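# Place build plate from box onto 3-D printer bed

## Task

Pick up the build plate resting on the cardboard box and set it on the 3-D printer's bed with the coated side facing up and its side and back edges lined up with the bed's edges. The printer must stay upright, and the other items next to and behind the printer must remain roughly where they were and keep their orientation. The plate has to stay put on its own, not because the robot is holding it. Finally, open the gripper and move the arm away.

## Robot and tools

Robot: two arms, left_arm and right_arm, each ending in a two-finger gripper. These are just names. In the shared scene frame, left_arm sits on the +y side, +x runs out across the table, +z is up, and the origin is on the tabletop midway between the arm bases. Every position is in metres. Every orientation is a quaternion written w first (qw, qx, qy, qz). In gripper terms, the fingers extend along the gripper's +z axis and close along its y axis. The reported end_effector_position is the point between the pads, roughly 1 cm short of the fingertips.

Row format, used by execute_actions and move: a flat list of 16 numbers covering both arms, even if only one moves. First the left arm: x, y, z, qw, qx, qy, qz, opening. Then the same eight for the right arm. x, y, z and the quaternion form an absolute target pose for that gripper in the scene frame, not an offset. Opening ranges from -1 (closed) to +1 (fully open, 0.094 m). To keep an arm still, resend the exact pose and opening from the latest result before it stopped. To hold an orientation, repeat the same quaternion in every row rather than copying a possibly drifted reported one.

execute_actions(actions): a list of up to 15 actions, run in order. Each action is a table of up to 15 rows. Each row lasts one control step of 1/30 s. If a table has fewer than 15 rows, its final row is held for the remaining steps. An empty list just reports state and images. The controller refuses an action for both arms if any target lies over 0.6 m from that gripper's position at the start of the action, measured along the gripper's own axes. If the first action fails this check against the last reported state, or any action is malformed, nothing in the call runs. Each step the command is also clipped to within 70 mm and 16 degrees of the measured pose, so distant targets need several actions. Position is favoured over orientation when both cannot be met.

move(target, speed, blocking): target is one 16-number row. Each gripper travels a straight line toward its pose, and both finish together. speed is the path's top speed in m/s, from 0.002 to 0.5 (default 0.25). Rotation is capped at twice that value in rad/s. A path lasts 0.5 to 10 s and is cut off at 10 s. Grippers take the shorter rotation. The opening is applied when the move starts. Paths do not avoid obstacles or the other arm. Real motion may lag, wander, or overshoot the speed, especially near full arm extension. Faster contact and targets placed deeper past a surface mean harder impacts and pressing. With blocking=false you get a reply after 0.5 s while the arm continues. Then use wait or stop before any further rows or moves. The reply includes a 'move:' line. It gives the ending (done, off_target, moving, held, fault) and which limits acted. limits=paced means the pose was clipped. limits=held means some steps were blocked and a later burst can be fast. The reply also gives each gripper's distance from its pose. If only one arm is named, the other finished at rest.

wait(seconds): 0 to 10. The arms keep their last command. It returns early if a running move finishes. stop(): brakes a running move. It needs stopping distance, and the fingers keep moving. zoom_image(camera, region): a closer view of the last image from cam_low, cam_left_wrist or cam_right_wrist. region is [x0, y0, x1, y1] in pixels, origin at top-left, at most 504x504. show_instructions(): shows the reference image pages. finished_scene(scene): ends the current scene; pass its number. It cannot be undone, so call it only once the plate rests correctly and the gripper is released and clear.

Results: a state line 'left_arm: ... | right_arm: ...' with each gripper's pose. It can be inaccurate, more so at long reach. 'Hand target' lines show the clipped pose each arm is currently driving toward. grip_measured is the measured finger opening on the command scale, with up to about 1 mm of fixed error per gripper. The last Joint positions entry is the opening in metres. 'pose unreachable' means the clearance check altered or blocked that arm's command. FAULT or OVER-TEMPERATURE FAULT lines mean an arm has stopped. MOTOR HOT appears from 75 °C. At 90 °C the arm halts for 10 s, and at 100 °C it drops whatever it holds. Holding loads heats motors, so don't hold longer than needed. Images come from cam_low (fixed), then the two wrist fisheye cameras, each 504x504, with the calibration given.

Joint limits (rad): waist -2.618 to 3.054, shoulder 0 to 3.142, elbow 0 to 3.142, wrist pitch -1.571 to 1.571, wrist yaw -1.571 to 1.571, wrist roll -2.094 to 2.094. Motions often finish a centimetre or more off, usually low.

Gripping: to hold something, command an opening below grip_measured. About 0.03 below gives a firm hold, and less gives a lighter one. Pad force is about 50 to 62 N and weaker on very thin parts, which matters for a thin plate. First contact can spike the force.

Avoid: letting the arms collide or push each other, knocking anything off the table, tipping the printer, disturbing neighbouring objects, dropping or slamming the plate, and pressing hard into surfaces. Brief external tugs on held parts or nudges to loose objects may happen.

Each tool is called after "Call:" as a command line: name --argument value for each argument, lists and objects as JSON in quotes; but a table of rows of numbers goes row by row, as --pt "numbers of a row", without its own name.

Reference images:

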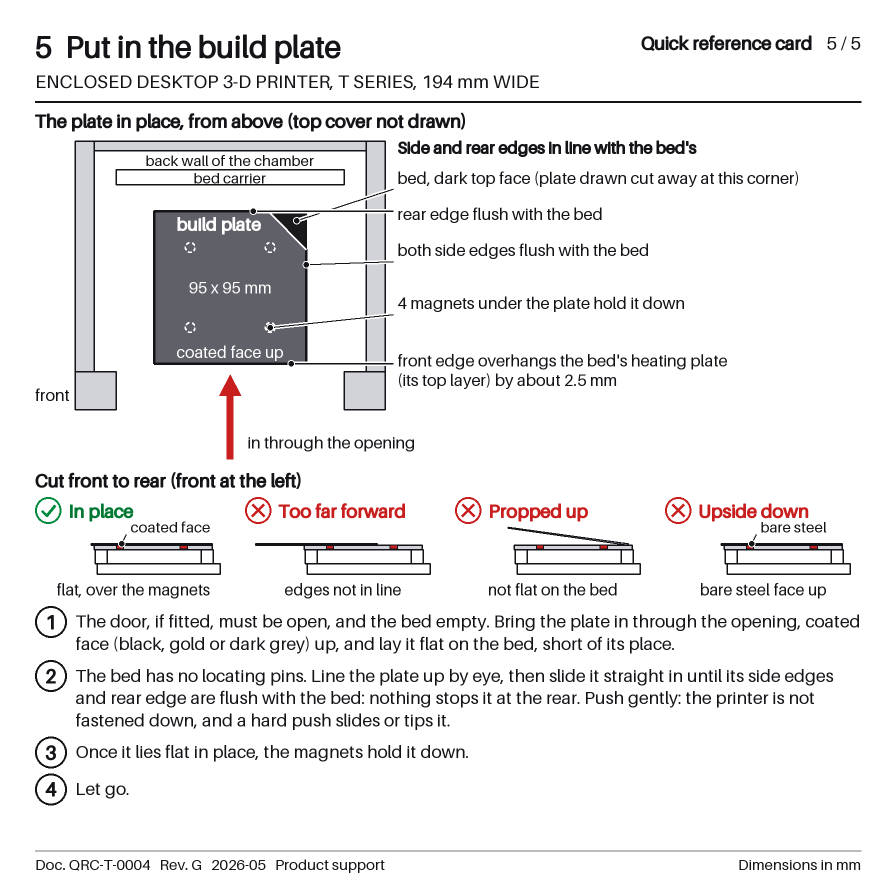

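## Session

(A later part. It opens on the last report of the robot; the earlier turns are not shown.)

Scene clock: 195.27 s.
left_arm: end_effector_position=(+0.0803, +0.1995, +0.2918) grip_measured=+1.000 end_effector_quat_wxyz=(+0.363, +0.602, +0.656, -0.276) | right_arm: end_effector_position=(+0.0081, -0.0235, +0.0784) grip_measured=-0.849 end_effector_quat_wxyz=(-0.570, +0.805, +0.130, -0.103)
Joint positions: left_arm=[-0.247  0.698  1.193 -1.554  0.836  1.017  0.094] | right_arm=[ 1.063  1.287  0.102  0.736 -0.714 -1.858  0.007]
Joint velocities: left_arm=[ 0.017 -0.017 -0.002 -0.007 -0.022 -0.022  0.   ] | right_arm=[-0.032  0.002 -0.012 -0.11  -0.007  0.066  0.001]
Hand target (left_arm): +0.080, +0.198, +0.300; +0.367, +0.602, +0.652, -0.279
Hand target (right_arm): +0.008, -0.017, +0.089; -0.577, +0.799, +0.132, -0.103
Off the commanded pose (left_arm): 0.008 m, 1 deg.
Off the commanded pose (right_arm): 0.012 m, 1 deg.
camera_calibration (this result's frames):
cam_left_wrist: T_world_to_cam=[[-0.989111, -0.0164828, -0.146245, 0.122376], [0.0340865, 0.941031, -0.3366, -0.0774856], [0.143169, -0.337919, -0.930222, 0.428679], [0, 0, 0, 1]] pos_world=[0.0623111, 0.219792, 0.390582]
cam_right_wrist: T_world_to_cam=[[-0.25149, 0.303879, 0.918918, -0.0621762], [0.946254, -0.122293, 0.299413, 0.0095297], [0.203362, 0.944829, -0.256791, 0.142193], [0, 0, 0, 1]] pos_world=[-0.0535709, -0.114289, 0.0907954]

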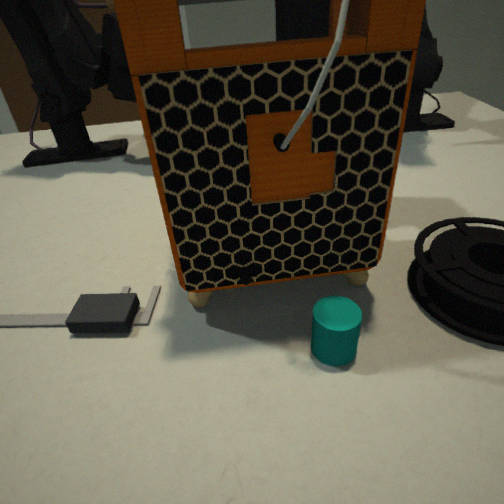

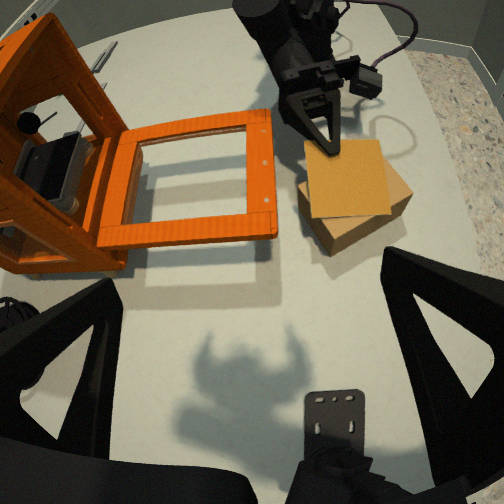

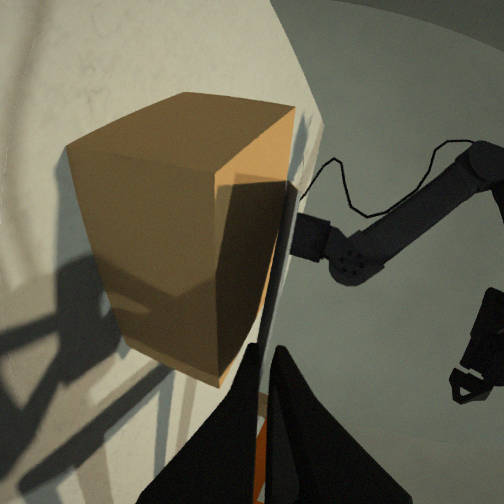

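Close and lift.

Call:
execute_actions --actions '[[[0.08,0.198,0.3,0.367,0.602,0.652,-0.279,1,0.008,-0.017,0.091,0.577,-0.80,-0.132,0.103,-0.93]],[[0.08,0.198,0.3,0.367,0.602,0.652,-0.279,1,0.008,-0.017,0.093,0.577,-0.80,-0.132,0.103,-1]]]'

Call:
move --target '[0.1,0.22,0.3,0.367,0.602,0.652,-0.279,1,0.02,-0.017,0.19,0.577,-0.80,-0.132,0.103,-1]' --speed 0.08

Scene clock: 202.57 s.
left_arm: end_effector_position=(+0.0803, +0.1995, +0.2918) grip_measured=+1.000 end_effector_quat_wxyz=(+0.363, +0.602, +0.656, -0.276) | right_arm: end_effector_position=(+0.0088, -0.0224, +0.0837) grip_measured=-0.982 end_effector_quat_wxyz=(-0.572, +0.804, +0.130, -0.102)
Joint positions: left_arm=[-0.247  0.698  1.193 -1.554  0.836  1.017  0.094] | right_arm=[ 1.063  1.253  0.114  0.694 -0.712 -1.856  0.001]
Joint velocities: left_arm=[-0.012 -0.012  0.012 -0.022  0.037 -0.022  0.   ] | right_arm=[ 0.022  0.007  0.007 -0.037  0.007 -0.007 -0.   ]
Hand target (left_arm): +0.080, +0.198, +0.300; +0.367, +0.602, +0.652, -0.279
Hand target (right_arm): +0.008, -0.017, +0.093; -0.577, +0.799, +0.132, -0.103
Off the commanded pose (left_arm): 0.008 m, 1 deg.
Off the commanded pose (right_arm): 0.011 m, 1 deg.
camera_calibration (this result's frames):
cam_left_wrist: T_world_to_cam=[[-0.989111, -0.0164828, -0.146245, 0.122376], [0.0340865, 0.941031, -0.3366, -0.0774856], [0.143169, -0.337919, -0.930222, 0.428679], [0, 0, 0, 1]] pos_world=[0.0623111, 0.219792, 0.390582]
cam_right_wrist: T_world_to_cam=[[-0.252091, 0.300917, 0.919728, -0.0673422], [0.945545, -0.125629, 0.300271, 0.00723798], [0.205901, 0.945339, -0.25286, 0.141984], [0, 0, 0, 1]] pos_world=[-0.0530549, -0.113049, 0.0956652]

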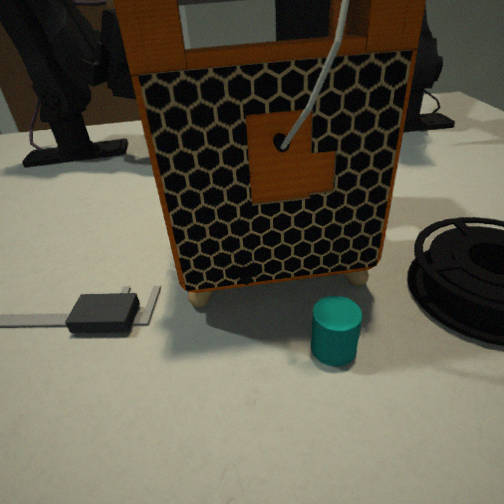

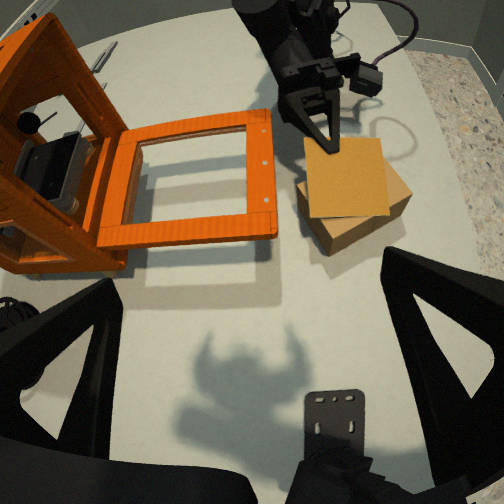

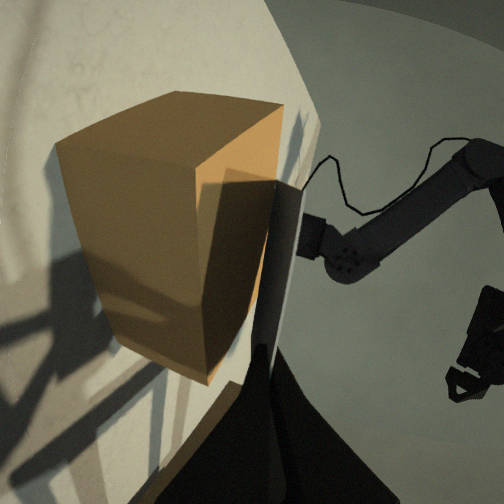

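Scene clock: 204.53 s.
left_arm: end_effector_position=(+0.0987, +0.2189, +0.2934) grip_measured=+1.000 end_effector_quat_wxyz=(+0.372, +0.593, +0.688, -0.193) | right_arm: end_effector_position=(+0.0199, -0.0148, +0.1708) grip_measured=-0.982 end_effector_quat_wxyz=(-0.562, +0.811, +0.122, -0.109)
Joint positions: left_arm=[-0.207  0.698  1.252 -1.555  0.69   1.015  0.094] | right_arm=[ 1.025  0.946  0.435  0.025 -0.744 -1.874  0.001]
Joint velocities: left_arm=[ 0.002  0.002  0.007 -0.022  0.037 -0.081  0.   ] | right_arm=[-0.007 -0.002 -0.002 -0.051 -0.037  0.007 -0.001]
Hand target (left_arm): +0.100, +0.219, +0.300; +0.373, +0.588, +0.691, -0.193
Hand target (right_arm): +0.021, -0.014, +0.189; -0.577, +0.799, +0.132, -0.103
Off the commanded pose (left_arm): 0.007 m, 11 deg.
Off the commanded pose (right_arm): 0.019 m, 2 deg.
joint sent to its limit (left arm) — the command would take joint 4 (wrist pitch) past its lower limit, so that joint was sent only as far as its limit.
move: off_target (left_arm, right_arm)
camera_calibration (this result's frames):
cam_left_wrist: T_world_to_cam=[[-0.965821, -0.10997, -0.234727, 0.185258], [-0.053906, 0.97096, -0.23309, -0.124041], [0.253543, -0.21247, -0.943701, 0.399658], [0, 0, 0, 1]] pos_world=[0.0709093, 0.225727, 0.39173]
cam_right_wrist: T_world_to_cam=[[-0.236504, 0.326364, 0.915179, -0.146136], [0.949572, -0.121925, 0.288872, -0.0264859], [0.205861, 0.937348, -0.281071, 0.159337], [0, 0, 0, 1]] pos_world=[-0.0422126, -0.10489, 0.186176]

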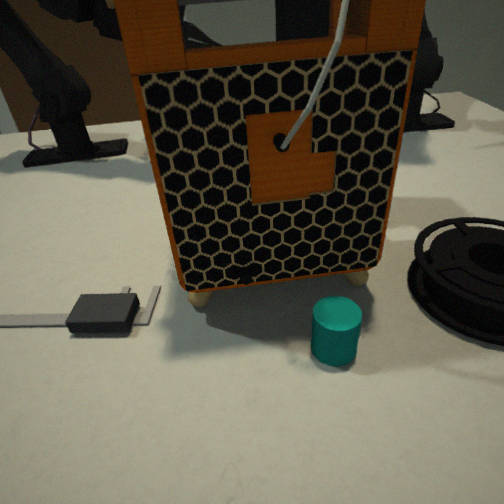

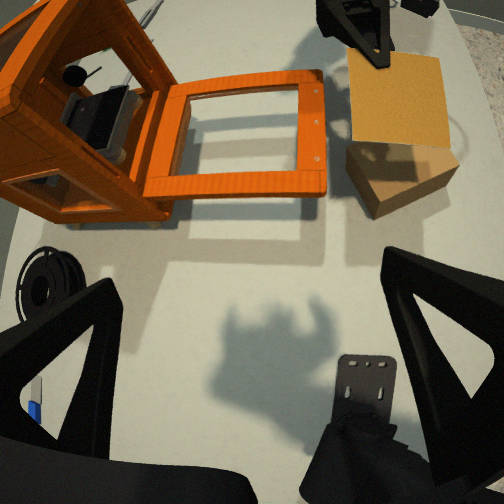

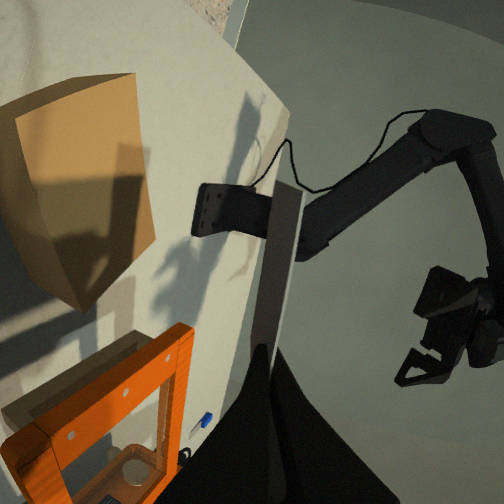

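Call:
move --target '[0.15,0.15,0.33,0.664,0.134,0.725,-0.123,1,0.15,-0.03,0.2,0.5256,-0.5998,0.4732,-0.3747,-1]' --speed 0.2

Scene clock: 231.67 s.
left_arm: end_effector_position=(+0.1431, +0.1448, +0.3316) grip_measured=+1.000 end_effector_quat_wxyz=(+0.665, +0.143, +0.722, -0.129) | right_arm: end_effector_position=(+0.1460, -0.0277, +0.1913) grip_measured=-0.982 end_effector_quat_wxyz=(-0.520, +0.620, -0.453, +0.374)
Joint positions: left_arm=[-1.853  0.847  0.895 -0.685 -1.431 -0.628  0.094] | right_arm=[ 1.57   1.348  0.658  0.028  1.275 -0.924  0.001]
Joint velocities: left_arm=[-0.007  0.007 -0.027  0.007 -0.022 -0.007  0.   ] | right_arm=[-0.027  0.012  0.012 -0.139  0.037  0.139 -0.   ]
Hand target (left_arm): +0.146, +0.148, +0.330; +0.672, +0.137, +0.719, -0.116
Hand target (right_arm): +0.152, -0.028, +0.200; -0.522, +0.603, -0.468, +0.382
Off the commanded pose (left_arm): 0.009 m, 1 deg.
Off the commanded pose (right_arm): 0.010 m, 3 deg.
move: off_target (right_arm)
camera_calibration (this result's frames):
cam_left_wrist: T_world_to_cam=[[-0.423005, -0.898214, -0.119492, 0.227203], [-0.522976, 0.349698, -0.777308, 0.296743], [0.739975, -0.266314, -0.617668, 0.238692], [0, 0, 0, 1]] pos_world=[0.0746718, 0.163874, 0.405242]
cam_right_wrist: T_world_to_cam=[[0.166636, 0.210884, 0.963203, -0.202105], [-0.181668, -0.953572, 0.240204, -0.00226547], [0.969138, -0.21501, -0.120588, -0.022919], [0, 0, 0, 1]] pos_world=[0.055478, 0.0355325, 0.192448]

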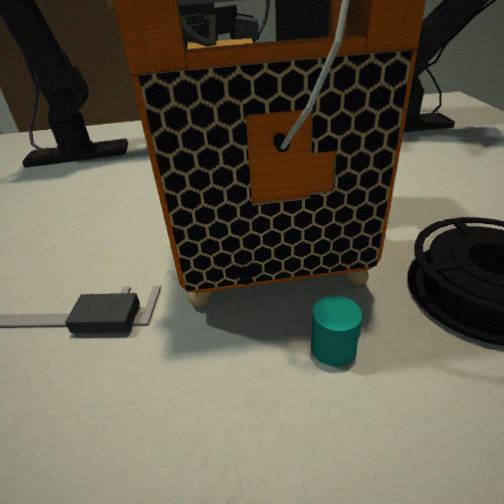

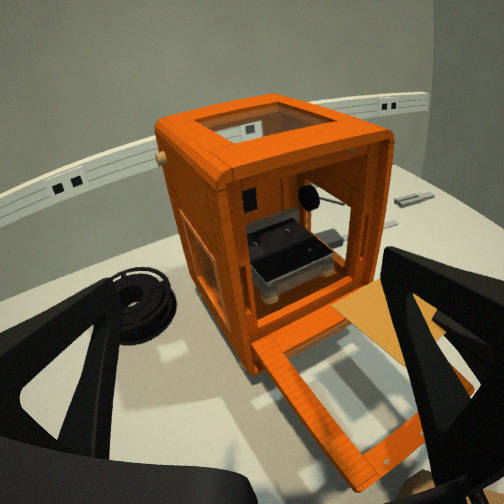

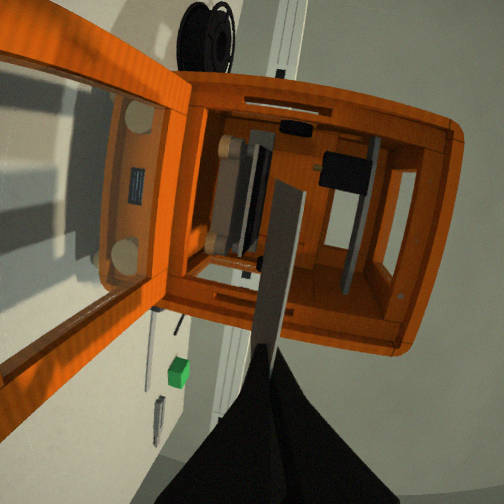

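Call:
zoom_image --camera "cam_left_wrist" --region '[220,170,400,350]'

Call:
zoom_image --camera "cam_right_wrist" --region '[160,80,400,320]'

Region (220, 170, 400, 350) of cam_left_wrist's 504x504 image, scaled by 2.800, with more detail than that image has.

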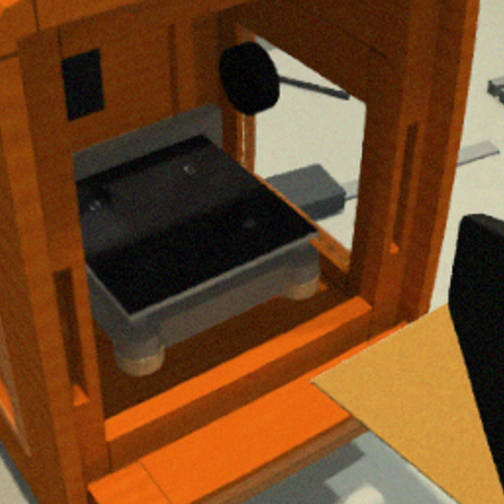

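Region (160, 80, 400, 320) of cam_right_wrist's 504x504 image, scaled by 2.100, with more detail than that image has.

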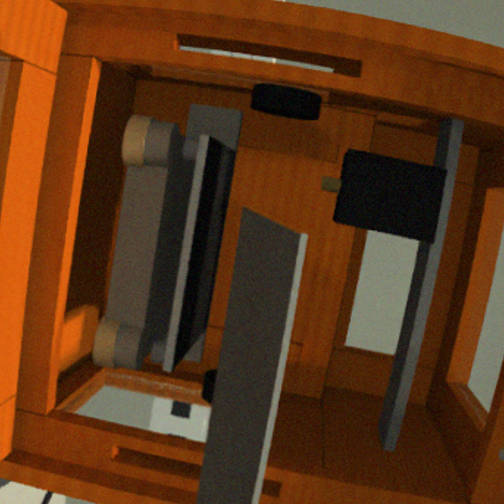

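Call:
move --target '[0.2,0.2,0.42,0.47,0.296,0.814,-0.171,1,0.215,0.003,0.195,0.5256,-0.5998,0.4732,-0.3747,-1]' --speed 0.2

Call:
move --target '[0.35,0.06,0.42,0.283,0.326,0.896,-0.103,1,0.215,0.003,0.195,0.5256,-0.5998,0.4732,-0.3747,-1]' --speed 0.2

Scene clock: 262.77 s.
left_arm: end_effector_position=(+0.2061, +0.2009, +0.4106) grip_measured=+1.000 end_effector_quat_wxyz=(+0.457, +0.291, +0.823, -0.172) | right_arm: end_effector_position=(+0.2098, -0.0031, +0.1833) grip_measured=-0.982 end_effector_quat_wxyz=(-0.514, +0.613, -0.467, +0.378)
Joint positions: left_arm=[-0.629  0.997  1.676 -1.231  0.069  0.022  0.094] | right_arm=[ 1.334  1.495  0.683  0.394  1.093 -1.177  0.001]
Joint velocities: left_arm=[ 0.002 -0.007  0.002 -0.007  0.022 -0.037  0.   ] | right_arm=[-0.002  0.002  0.002  0.022 -0.007  0.051 -0.001]
Hand target (left_arm): +0.205, +0.201, +0.418; +0.462, +0.293, +0.818, -0.176
Hand target (right_arm): +0.214, +0.003, +0.194; -0.525, +0.600, -0.474, +0.373
Off the commanded pose (left_arm): 0.011 m, 2 deg.
Off the commanded pose (right_arm): 0.014 m, 2 deg.
move: off_target (left_arm, right_arm)
camera_calibration (this result's frames):
cam_left_wrist: T_world_to_cam=[[-0.708902, -0.70256, -0.0621902, 0.309805], [-0.620615, 0.663242, -0.418266, 0.181171], [0.335104, -0.257914, -0.906193, 0.456059], [0, 0, 0, 1]] pos_world=[0.179231, 0.21512, 0.508322]
cam_right_wrist: T_world_to_cam=[[0.183558, 0.197144, 0.963037, -0.213758], [-0.210207, -0.94915, 0.234367, 0.0417244], [0.960271, -0.245457, -0.132783, -0.076374], [0, 0, 0, 1]] pos_world=[0.121347, 0.0629974, 0.185937]

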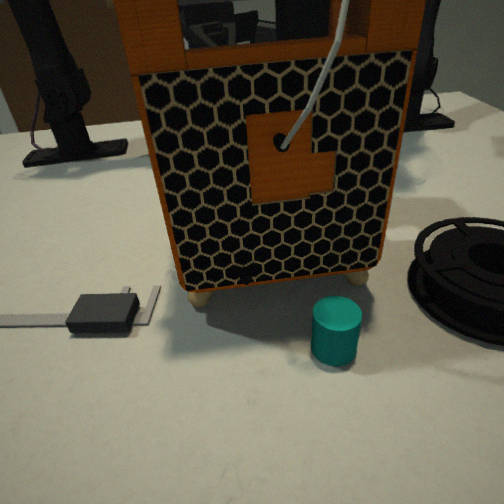

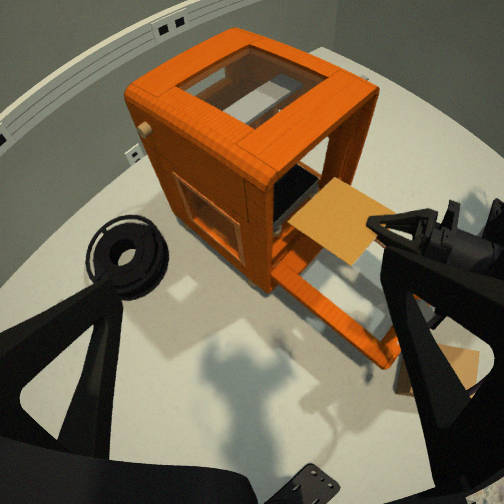

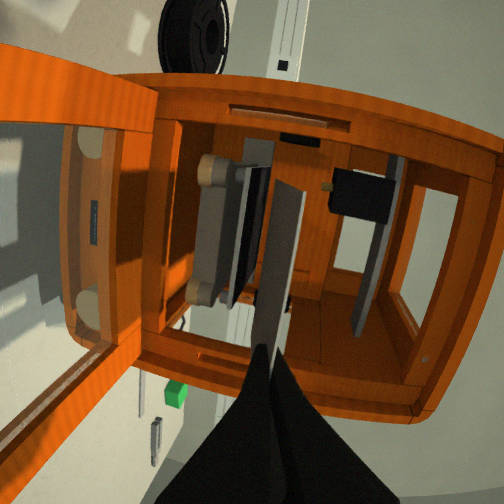

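Scene clock: 264.37 s.
left_arm: end_effector_position=(+0.3565, +0.0591, +0.4040) grip_measured=+1.000 end_effector_quat_wxyz=(+0.376, +0.317, +0.860, -0.140) | right_arm: end_effector_position=(+0.2099, -0.0025, +0.1847) grip_measured=-0.982 end_effector_quat_wxyz=(-0.515, +0.612, -0.465, +0.378)
Joint positions: left_arm=[-0.72   2.031  2.829 -1.544 -0.002 -0.004  0.094] | right_arm=[ 1.334  1.495  0.683  0.404  1.093 -1.187  0.001]
Joint velocities: left_arm=[-0.007 -0.002 -0.002  0.051  0.022  0.081  0.   ] | right_arm=[-0.002  0.017 -0.007 -0.066 -0.051  0.022 -0.   ]
Hand target (left_arm): +0.351, +0.061, +0.417; +0.391, +0.312, +0.854, -0.144
Hand target (right_arm): +0.215, +0.003, +0.195; -0.525, +0.600, -0.473, +0.375
Off the commanded pose (left_arm): 0.017 m, 12 deg.
Off the commanded pose (right_arm): 0.013 m, 2 deg.
elbow stopped short (left arm): the move would have taken joint 3 (elbow) straighter than the controller allows; a more bent joint 3 avoids this.
move: off_target (left_arm, right_arm)
camera_calibration (this result's frames):
cam_left_wrist: T_world_to_cam=[[-0.730075, -0.681033, -0.0564394, 0.320327], [-0.653321, 0.719811, -0.234613, 0.299899], [0.200405, -0.134412, -0.970449, 0.429787], [0, 0, 0, 1]] pos_world=[0.343662, 0.0600512, 0.505526]
cam_right_wrist: T_world_to_cam=[[0.17906, 0.197044, 0.963904, -0.214441], [-0.20947, -0.949639, 0.23304, 0.042081], [0.96128, -0.243637, -0.128768, -0.0770822], [0, 0, 0, 1]] pos_world=[0.12131, 0.0634359, 0.186969]

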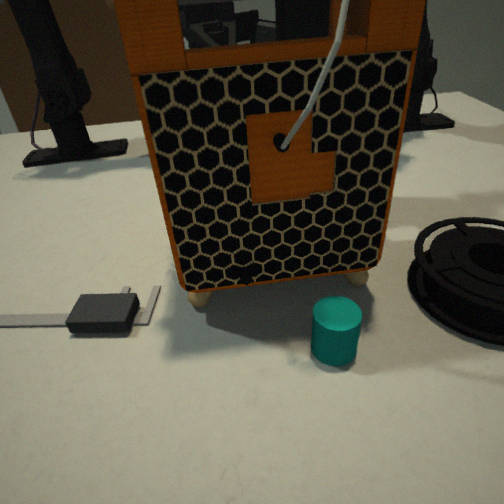

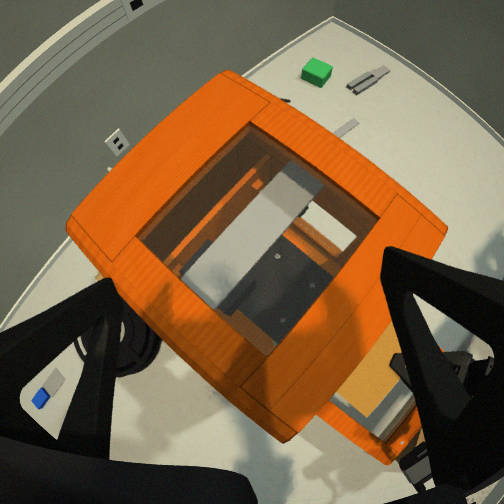

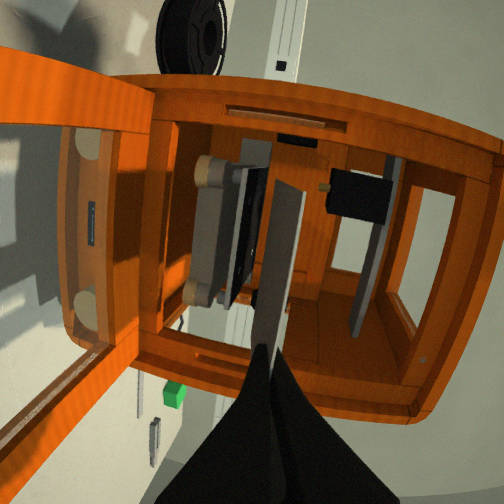

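Call:
move --target '[0.367,0.01,0.41,0.47,0.296,0.814,-0.171,1,0.285,0.008,0.195,0.5256,-0.5998,0.4732,-0.3747,-1]' --speed 0.06

Scene clock: 280.50 s.
left_arm: end_effector_position=(+0.3719, +0.0075, +0.3980) grip_measured=+1.000 end_effector_quat_wxyz=(+0.458, +0.302, +0.820, -0.166) | right_arm: end_effector_position=(+0.2782, +0.0023, +0.1813) grip_measured=-0.982 end_effector_quat_wxyz=(-0.510, +0.614, -0.471, +0.376)
Joint positions: left_arm=[-0.809  1.813  2.231 -0.974 -0.084 -0.047  0.094] | right_arm=[ 1.11   1.596  0.746  0.535  0.885 -1.304  0.001]
Joint velocities: left_arm=[-0.017 -0.012  0.002  0.022  0.007 -0.066  0.   ] | right_arm=[ 0.002 -0.007  0.022 -0.066 -0.081 -0.007 -0.001]
Hand target (left_arm): +0.367, +0.010, +0.409; +0.470, +0.296, +0.814, -0.170
Hand target (right_arm): +0.284, +0.008, +0.194; -0.525, +0.600, -0.475, +0.373
Off the commanded pose (left_arm): 0.013 m, 2 deg.
Off the commanded pose (right_arm): 0.016 m, 2 deg.
move: off_target (left_arm, right_arm)
camera_calibration (this result's frames):
cam_left_wrist: T_world_to_cam=[[-0.717331, -0.691713, -0.083483, 0.302141], [-0.606958, 0.679235, -0.412604, 0.399651], [0.342108, -0.245303, -0.907077, 0.336933], [0, 0, 0, 1]] pos_world=[0.344039, 0.0201883, 0.495746]
cam_right_wrist: T_world_to_cam=[[0.193676, 0.197328, 0.961016, -0.227891], [-0.212717, -0.947814, 0.237487, 0.0617948], [0.957727, -0.25042, -0.141594, -0.138733], [0, 0, 0, 1]] pos_world=[0.190151, 0.0687978, 0.184688]

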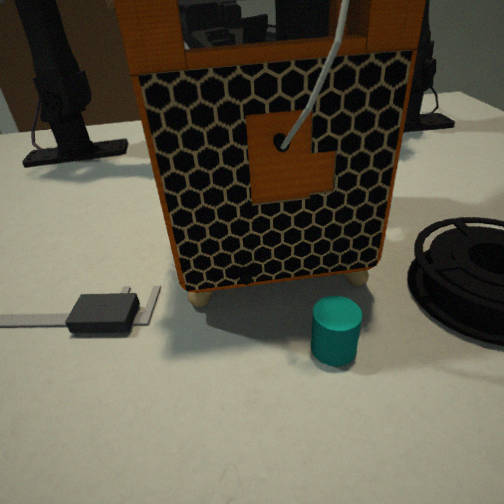

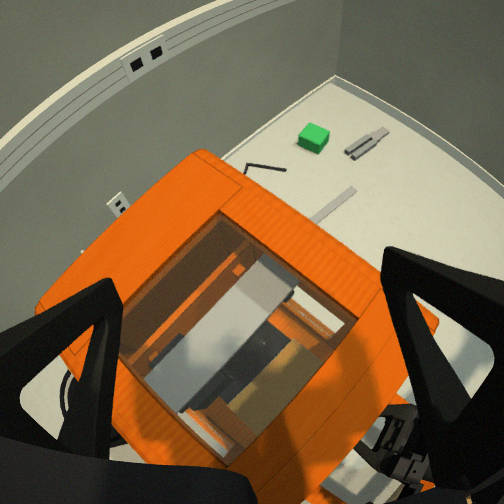

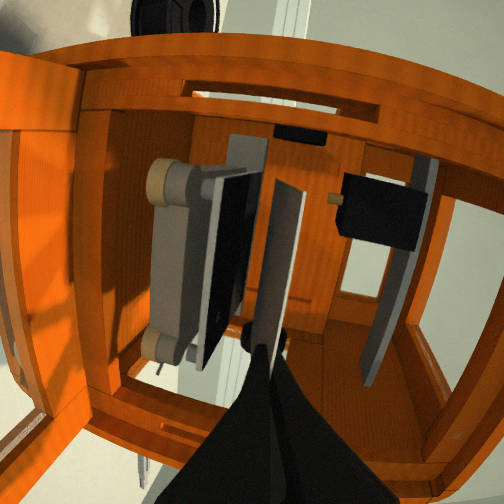

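Call:
zoom_image --camera "cam_left_wrist" --region '[170,280,360,470]'

Region (170, 280, 360, 470) of cam_left_wrist's 504x504 image, scaled by 2.653, with more detail than that image has.

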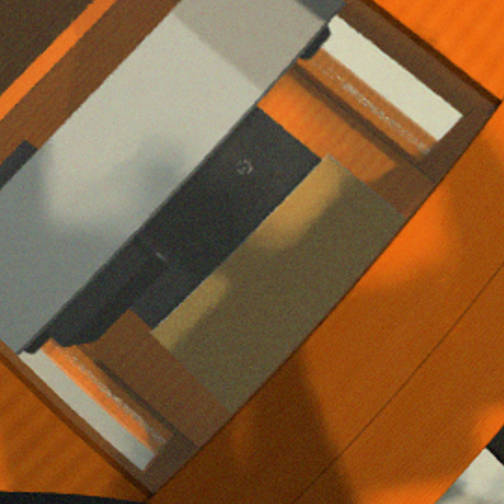

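Call:
move --target '[0.367,0.01,0.41,0.47,0.296,0.814,-0.171,1,0.308,0.010,0.178,0.5457,-0.5829,0.4498,-0.4006,-1]' --speed 0.03

Call:
zoom_image --camera "cam_left_wrist" --region '[170,280,360,470]'

Scene clock: 298.93 s.
left_arm: end_effector_position=(+0.3720, +0.0074, +0.3984) grip_measured=+1.000 end_effector_quat_wxyz=(+0.458, +0.302, +0.820, -0.166) | right_arm: end_effector_position=(+0.3048, +0.0122, +0.1787) grip_measured=-0.982 end_effector_quat_wxyz=(+0.542, -0.586, +0.450, -0.400)
Joint positions: left_arm=[-0.809  1.813  2.231 -0.973 -0.085 -0.047  0.094] | right_arm=[ 1.052  1.746  0.746  0.859  0.848 -1.446  0.001]
Joint velocities: left_arm=[-0.012 -0.002 -0.002 -0.007  0.037 -0.022  0.   ] | right_arm=[-0.002 -0.027  0.002  0.051 -0.007 -0.037  0.   ]
Hand target (left_arm): +0.367, +0.010, +0.410; +0.470, +0.296, +0.814, -0.171
Hand target (right_arm): +0.308, +0.010, +0.178; +0.545, -0.583, +0.450, -0.401
Off the commanded pose (left_arm): 0.013 m, 2 deg.
Off the commanded pose (right_arm): 0.004 m, 1 deg.
move: off_target (left_arm)
camera_calibration (this result's frames):
cam_left_wrist: T_world_to_cam=[[-0.717006, -0.692025, -0.0836896, 0.3022], [-0.606679, 0.678644, -0.413984, 0.40041], [0.343283, -0.246056, -0.906429, 0.336452], [0, 0, 0, 1]] pos_world=[0.344101, 0.0201798, 0.496024]
cam_right_wrist: T_world_to_cam=[[0.0960376, 0.168482, 0.981015, -0.206006], [-0.236097, -0.953589, 0.186885, 0.0937046], [0.966972, -0.249562, -0.0518024, -0.180988], [0, 0, 0, 1]] pos_world=[0.216918, 0.0788962, 0.175207]

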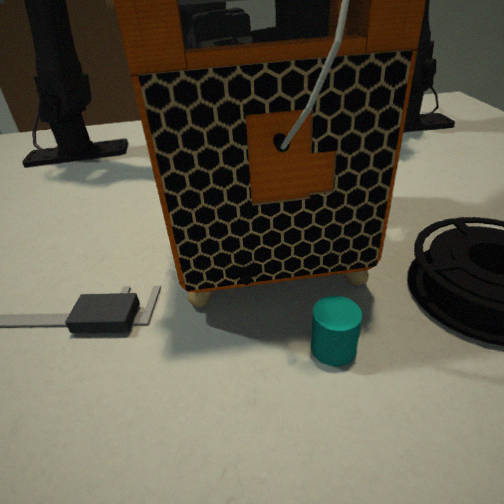

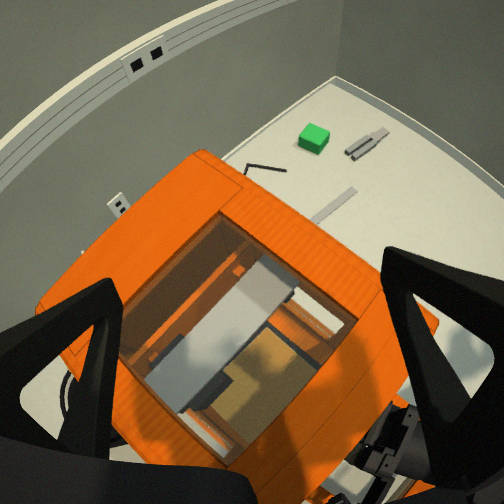

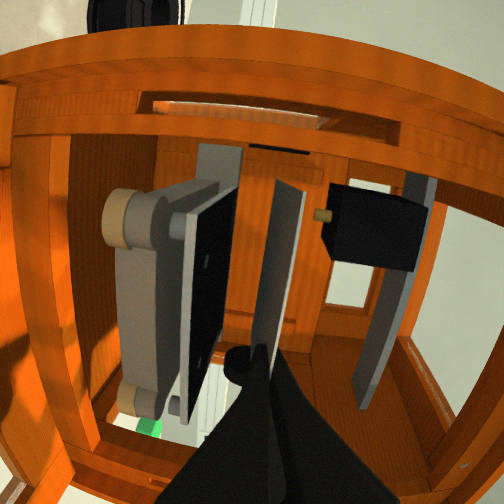

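Region (170, 280, 360, 470) of cam_left_wrist's 504x504 image, scaled by 2.653, with more detail than that image has.

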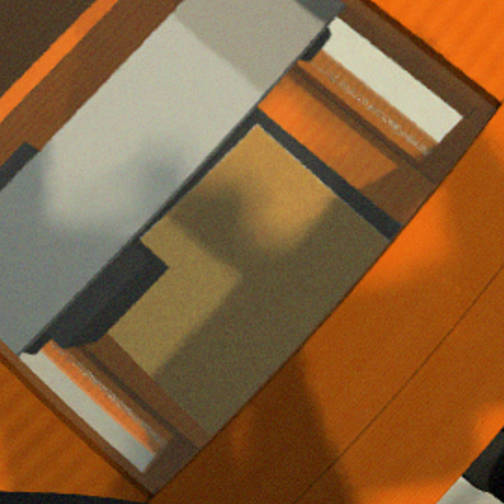

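Call:
move --target '[0.367,0.01,0.41,0.47,0.296,0.814,-0.171,1,0.306,0.0,0.155,0.5457,-0.5829,0.4498,-0.4006,-1]' --speed 0.02

Call:
zoom_image --camera "cam_left_wrist" --region '[170,280,360,470]'

Scene clock: 317.70 s.
left_arm: end_effector_position=(+0.3720, +0.0074, +0.3984) grip_measured=+1.000 end_effector_quat_wxyz=(+0.458, +0.302, +0.820, -0.166) | right_arm: end_effector_position=(+0.3036, +0.0034, +0.1592) grip_measured=-0.982 end_effector_quat_wxyz=(+0.545, -0.583, +0.450, -0.400)
Joint positions: left_arm=[-0.809  1.813  2.231 -0.973 -0.085 -0.047  0.094] | right_arm=[ 1.043  1.79   0.68   0.981  0.839 -1.45   0.001]
Joint velocities: left_arm=[ 0.002 -0.012 -0.002 -0.007  0.022 -0.051  0.   ] | right_arm=[ 0.002 -0.002 -0.007  0.095  0.022  0.022  0.   ]
Hand target (left_arm): +0.367, +0.010, +0.410; +0.470, +0.296, +0.814, -0.171
Hand target (right_arm): +0.306, -0.001, +0.155; +0.545, -0.583, +0.450, -0.400
Off the commanded pose (left_arm): 0.013 m, 2 deg.
Off the commanded pose (right_arm): 0.006 m, 0 deg.
move: off_target (left_arm)
camera_calibration (this result's frames):
cam_left_wrist: T_world_to_cam=[[-0.717006, -0.692025, -0.0836896, 0.3022], [-0.606679, 0.678644, -0.413984, 0.40041], [0.343283, -0.246056, -0.906429, 0.336452], [0, 0, 0, 1]] pos_world=[0.344101, 0.0201798, 0.496024]
cam_right_wrist: T_world_to_cam=[[0.0913214, 0.16181, 0.982587, -0.18405], [-0.235974, -0.955091, 0.179214, 0.0898908], [0.967459, -0.248231, -0.0490372, -0.183604], [0, 0, 0, 1]] pos_world=[0.215649, 0.0700587, 0.155732]

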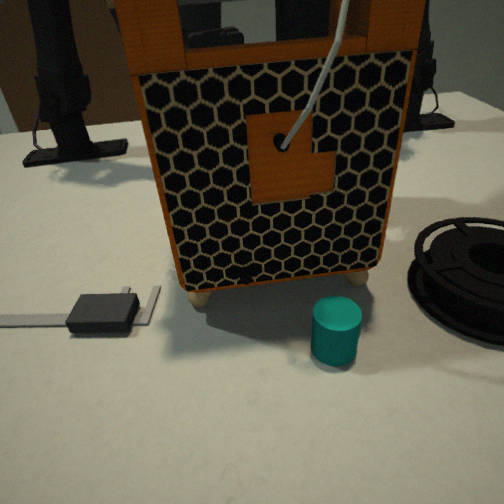

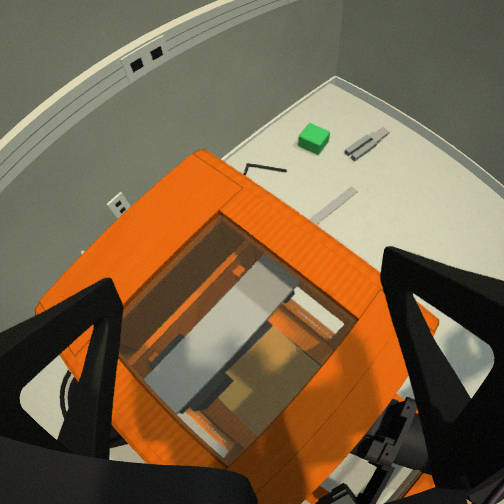

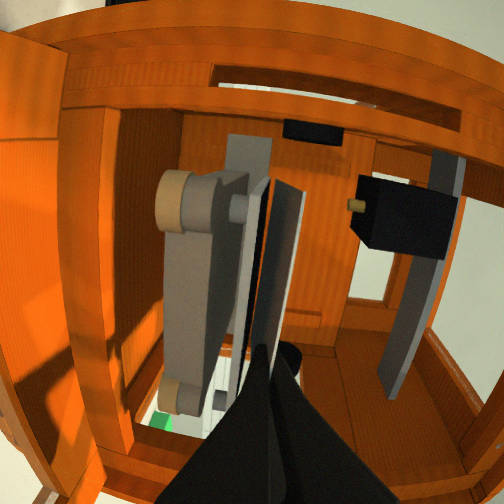

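Region (170, 280, 360, 470) of cam_left_wrist's 504x504 image, scaled by 2.653, with more detail than that image has.

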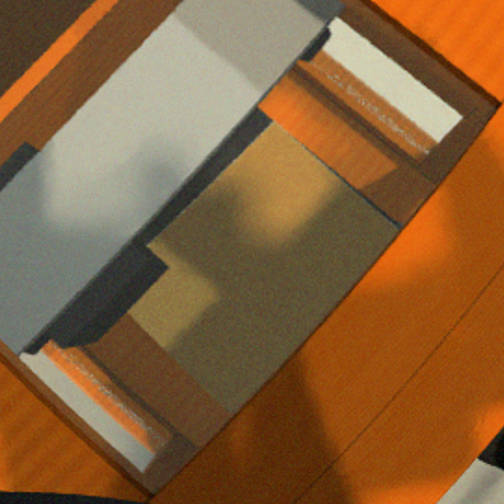

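Call:
move --target '[0.367,0.01,0.41,0.47,0.296,0.814,-0.171,1,0.307,-0.0025,0.147,0.5637,-0.5783,0.4271,-0.4071,-1]' --speed 0.015

Call:
zoom_image --camera "cam_left_wrist" --region '[170,280,360,470]'

Call:
zoom_image --camera "cam_right_wrist" --region '[150,150,400,400]'

Scene clock: 331.37 s.
left_arm: end_effector_position=(+0.3720, +0.0074, +0.3984) grip_measured=+1.000 end_effector_quat_wxyz=(+0.458, +0.302, +0.820, -0.166) | right_arm: end_effector_position=(+0.3049, +0.0026, +0.1554) grip_measured=-0.982 end_effector_quat_wxyz=(+0.570, -0.573, +0.429, -0.405)
Joint positions: left_arm=[-0.809  1.813  2.231 -0.973 -0.085 -0.047  0.094] | right_arm=[ 1.028  1.859  0.636  1.189  0.798 -1.522  0.001]
Joint velocities: left_arm=[ 0.007 -0.012 -0.007 -0.037  0.007 -0.081  0.   ] | right_arm=[-0.007 -0.002  0.007  0.051  0.066 -0.051  0.   ]
Hand target (left_arm): +0.367, +0.010, +0.410; +0.470, +0.296, +0.814, -0.171
Hand target (right_arm): +0.307, -0.003, +0.148; +0.564, -0.578, +0.427, -0.407
Off the commanded pose (left_arm): 0.013 m, 2 deg.
Off the commanded pose (right_arm): 0.010 m, 1 deg.
move: off_target (left_arm)
camera_calibration (this result's frames):
cam_left_wrist: T_world_to_cam=[[-0.717006, -0.692025, -0.0836896, 0.3022], [-0.606679, 0.678644, -0.413984, 0.40041], [0.343283, -0.246056, -0.906429, 0.336452], [0, 0, 0, 1]] pos_world=[0.344101, 0.0201798, 0.496024]
cam_right_wrist: T_world_to_cam=[[0.0278171, 0.145214, 0.989009, -0.161893], [-0.21716, -0.964885, 0.147779, 0.0892747], [0.975739, -0.218884, 0.00469438, -0.196201], [0, 0, 0, 1]] pos_world=[0.215332, 0.0667035, 0.147842]

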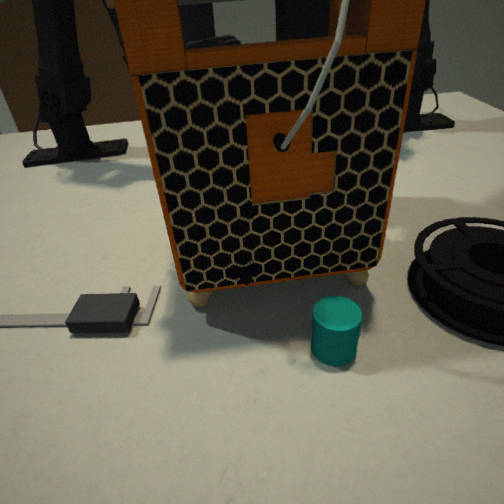

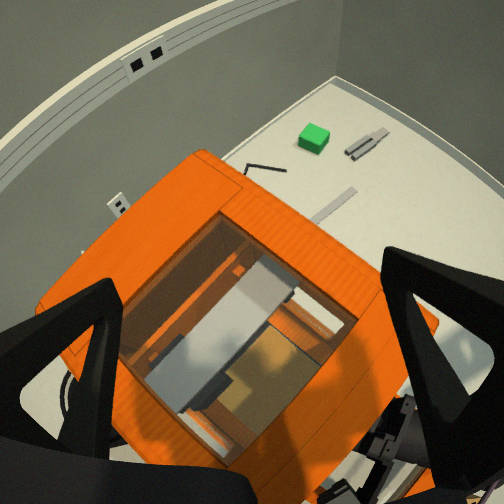

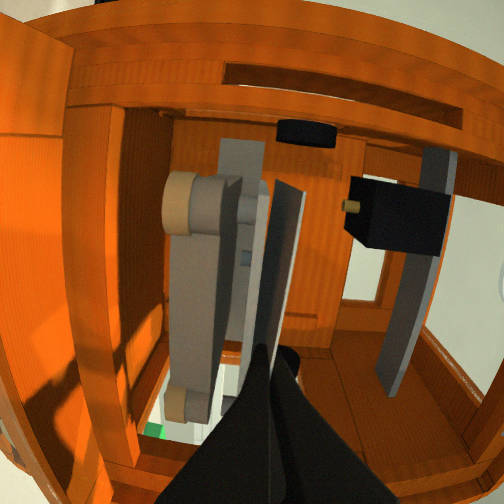

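Region (170, 280, 360, 470) of cam_left_wrist's 504x504 image, scaled by 2.653, with more detail than that image has.

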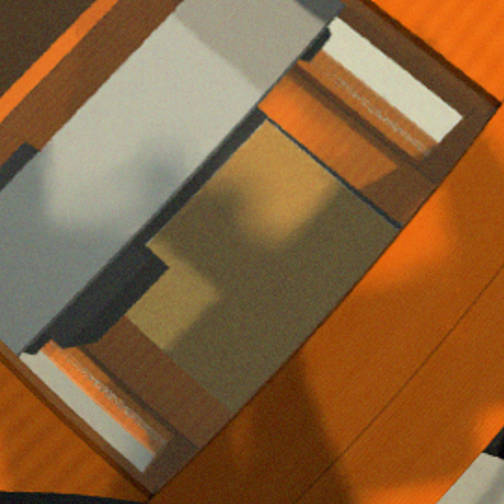

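Region (150, 150, 400, 400) of cam_right_wrist's 504x504 image, scaled by 2.016, with more detail than that image has.

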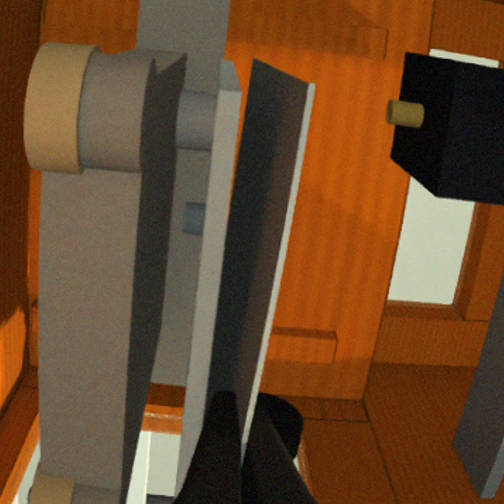

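Call:
move --target '[0.367,0.01,0.41,0.47,0.296,0.814,-0.171,1,0.307,-0.005,0.142,0.5637,-0.5783,0.4271,-0.4071,-1]' --speed 0.01

Call:
zoom_image --camera "cam_left_wrist" --region '[170,280,360,470]'

Call:
zoom_image --camera "cam_right_wrist" --region '[150,150,400,400]'

Scene clock: 339.80 s.
left_arm: end_effector_position=(+0.3720, +0.0074, +0.3984) grip_measured=+1.000 end_effector_quat_wxyz=(+0.458, +0.301, +0.820, -0.166) | right_arm: end_effector_position=(+0.3047, +0.0017, +0.1552) grip_measured=-0.982 end_effector_quat_wxyz=(+0.577, -0.568, +0.428, -0.402)
Joint positions: left_arm=[-0.809  1.813  2.231 -0.973 -0.085 -0.047  0.094] | right_arm=[ 1.025  1.87   0.626  1.23   0.789 -1.523  0.001]
Joint velocities: left_arm=[-0.027 -0.007 -0.007  0.022  0.007 -0.037  0.   ] | right_arm=[ 0.007  0.002 -0.007 -0.051 -0.081  0.037  0.001]
Hand target (left_arm): +0.367, +0.010, +0.410; +0.470, +0.296, +0.814, -0.171
Hand target (right_arm): +0.307, -0.005, +0.142; +0.563, -0.578, +0.427, -0.407
Off the commanded pose (left_arm): 0.013 m, 2 deg.
Off the commanded pose (right_arm): 0.015 m, 2 deg.
move: off_target (left_arm, right_arm)
camera_calibration (this result's frames):
cam_left_wrist: T_world_to_cam=[[-0.716885, -0.692189, -0.0833678, 0.302028], [-0.606901, 0.67842, -0.414026, 0.400511], [0.343143, -0.246213, -0.906439, 0.336509], [0, 0, 0, 1]] pos_world=[0.344119, 0.0201985, 0.496027]
cam_right_wrist: T_world_to_cam=[[0.0179668, 0.129824, 0.991374, -0.15895], [-0.212498, -0.968386, 0.130664, 0.0896244], [0.976996, -0.213013, 0.0101885, -0.197388], [0, 0, 0, 1]] pos_world=[0.214748, 0.0653802, 0.147879]

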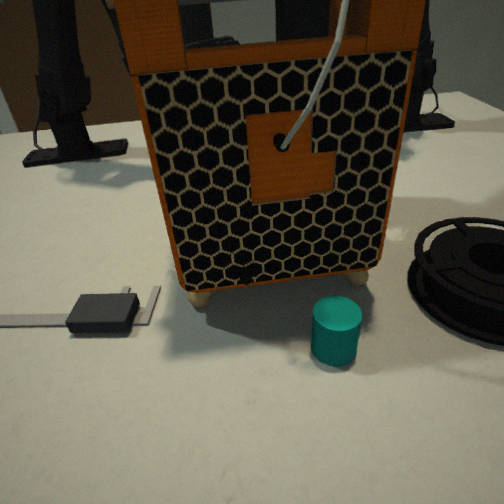

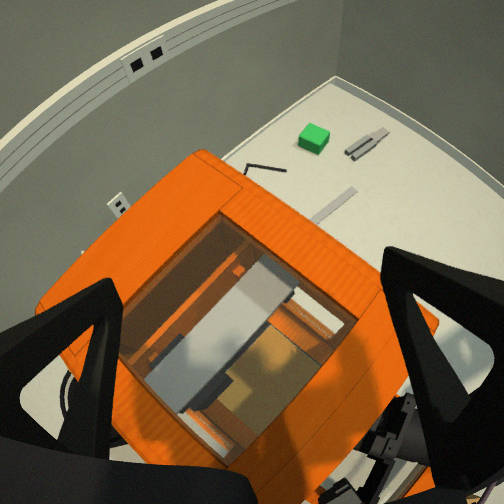

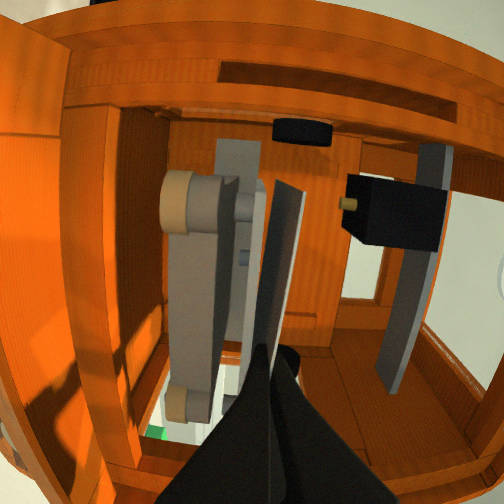

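Region (170, 280, 360, 470) of cam_left_wrist's 504x504 image, scaled by 2.653, with more detail than that image has.

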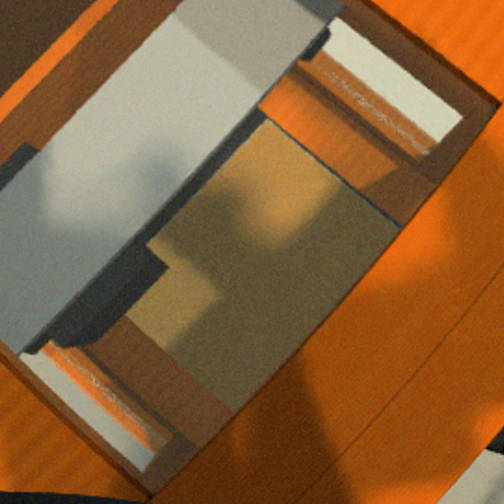

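Region (150, 150, 400, 400) of cam_right_wrist's 504x504 image, scaled by 2.016, with more detail than that image has.

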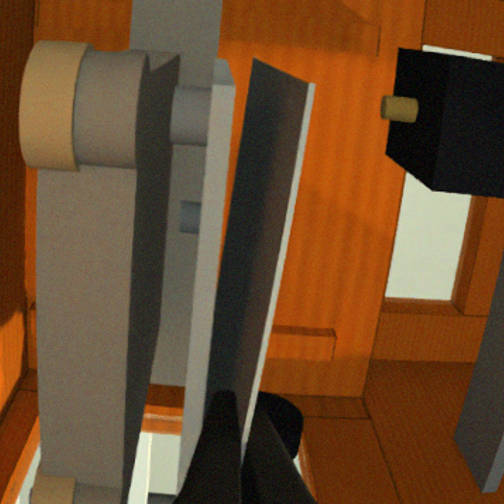

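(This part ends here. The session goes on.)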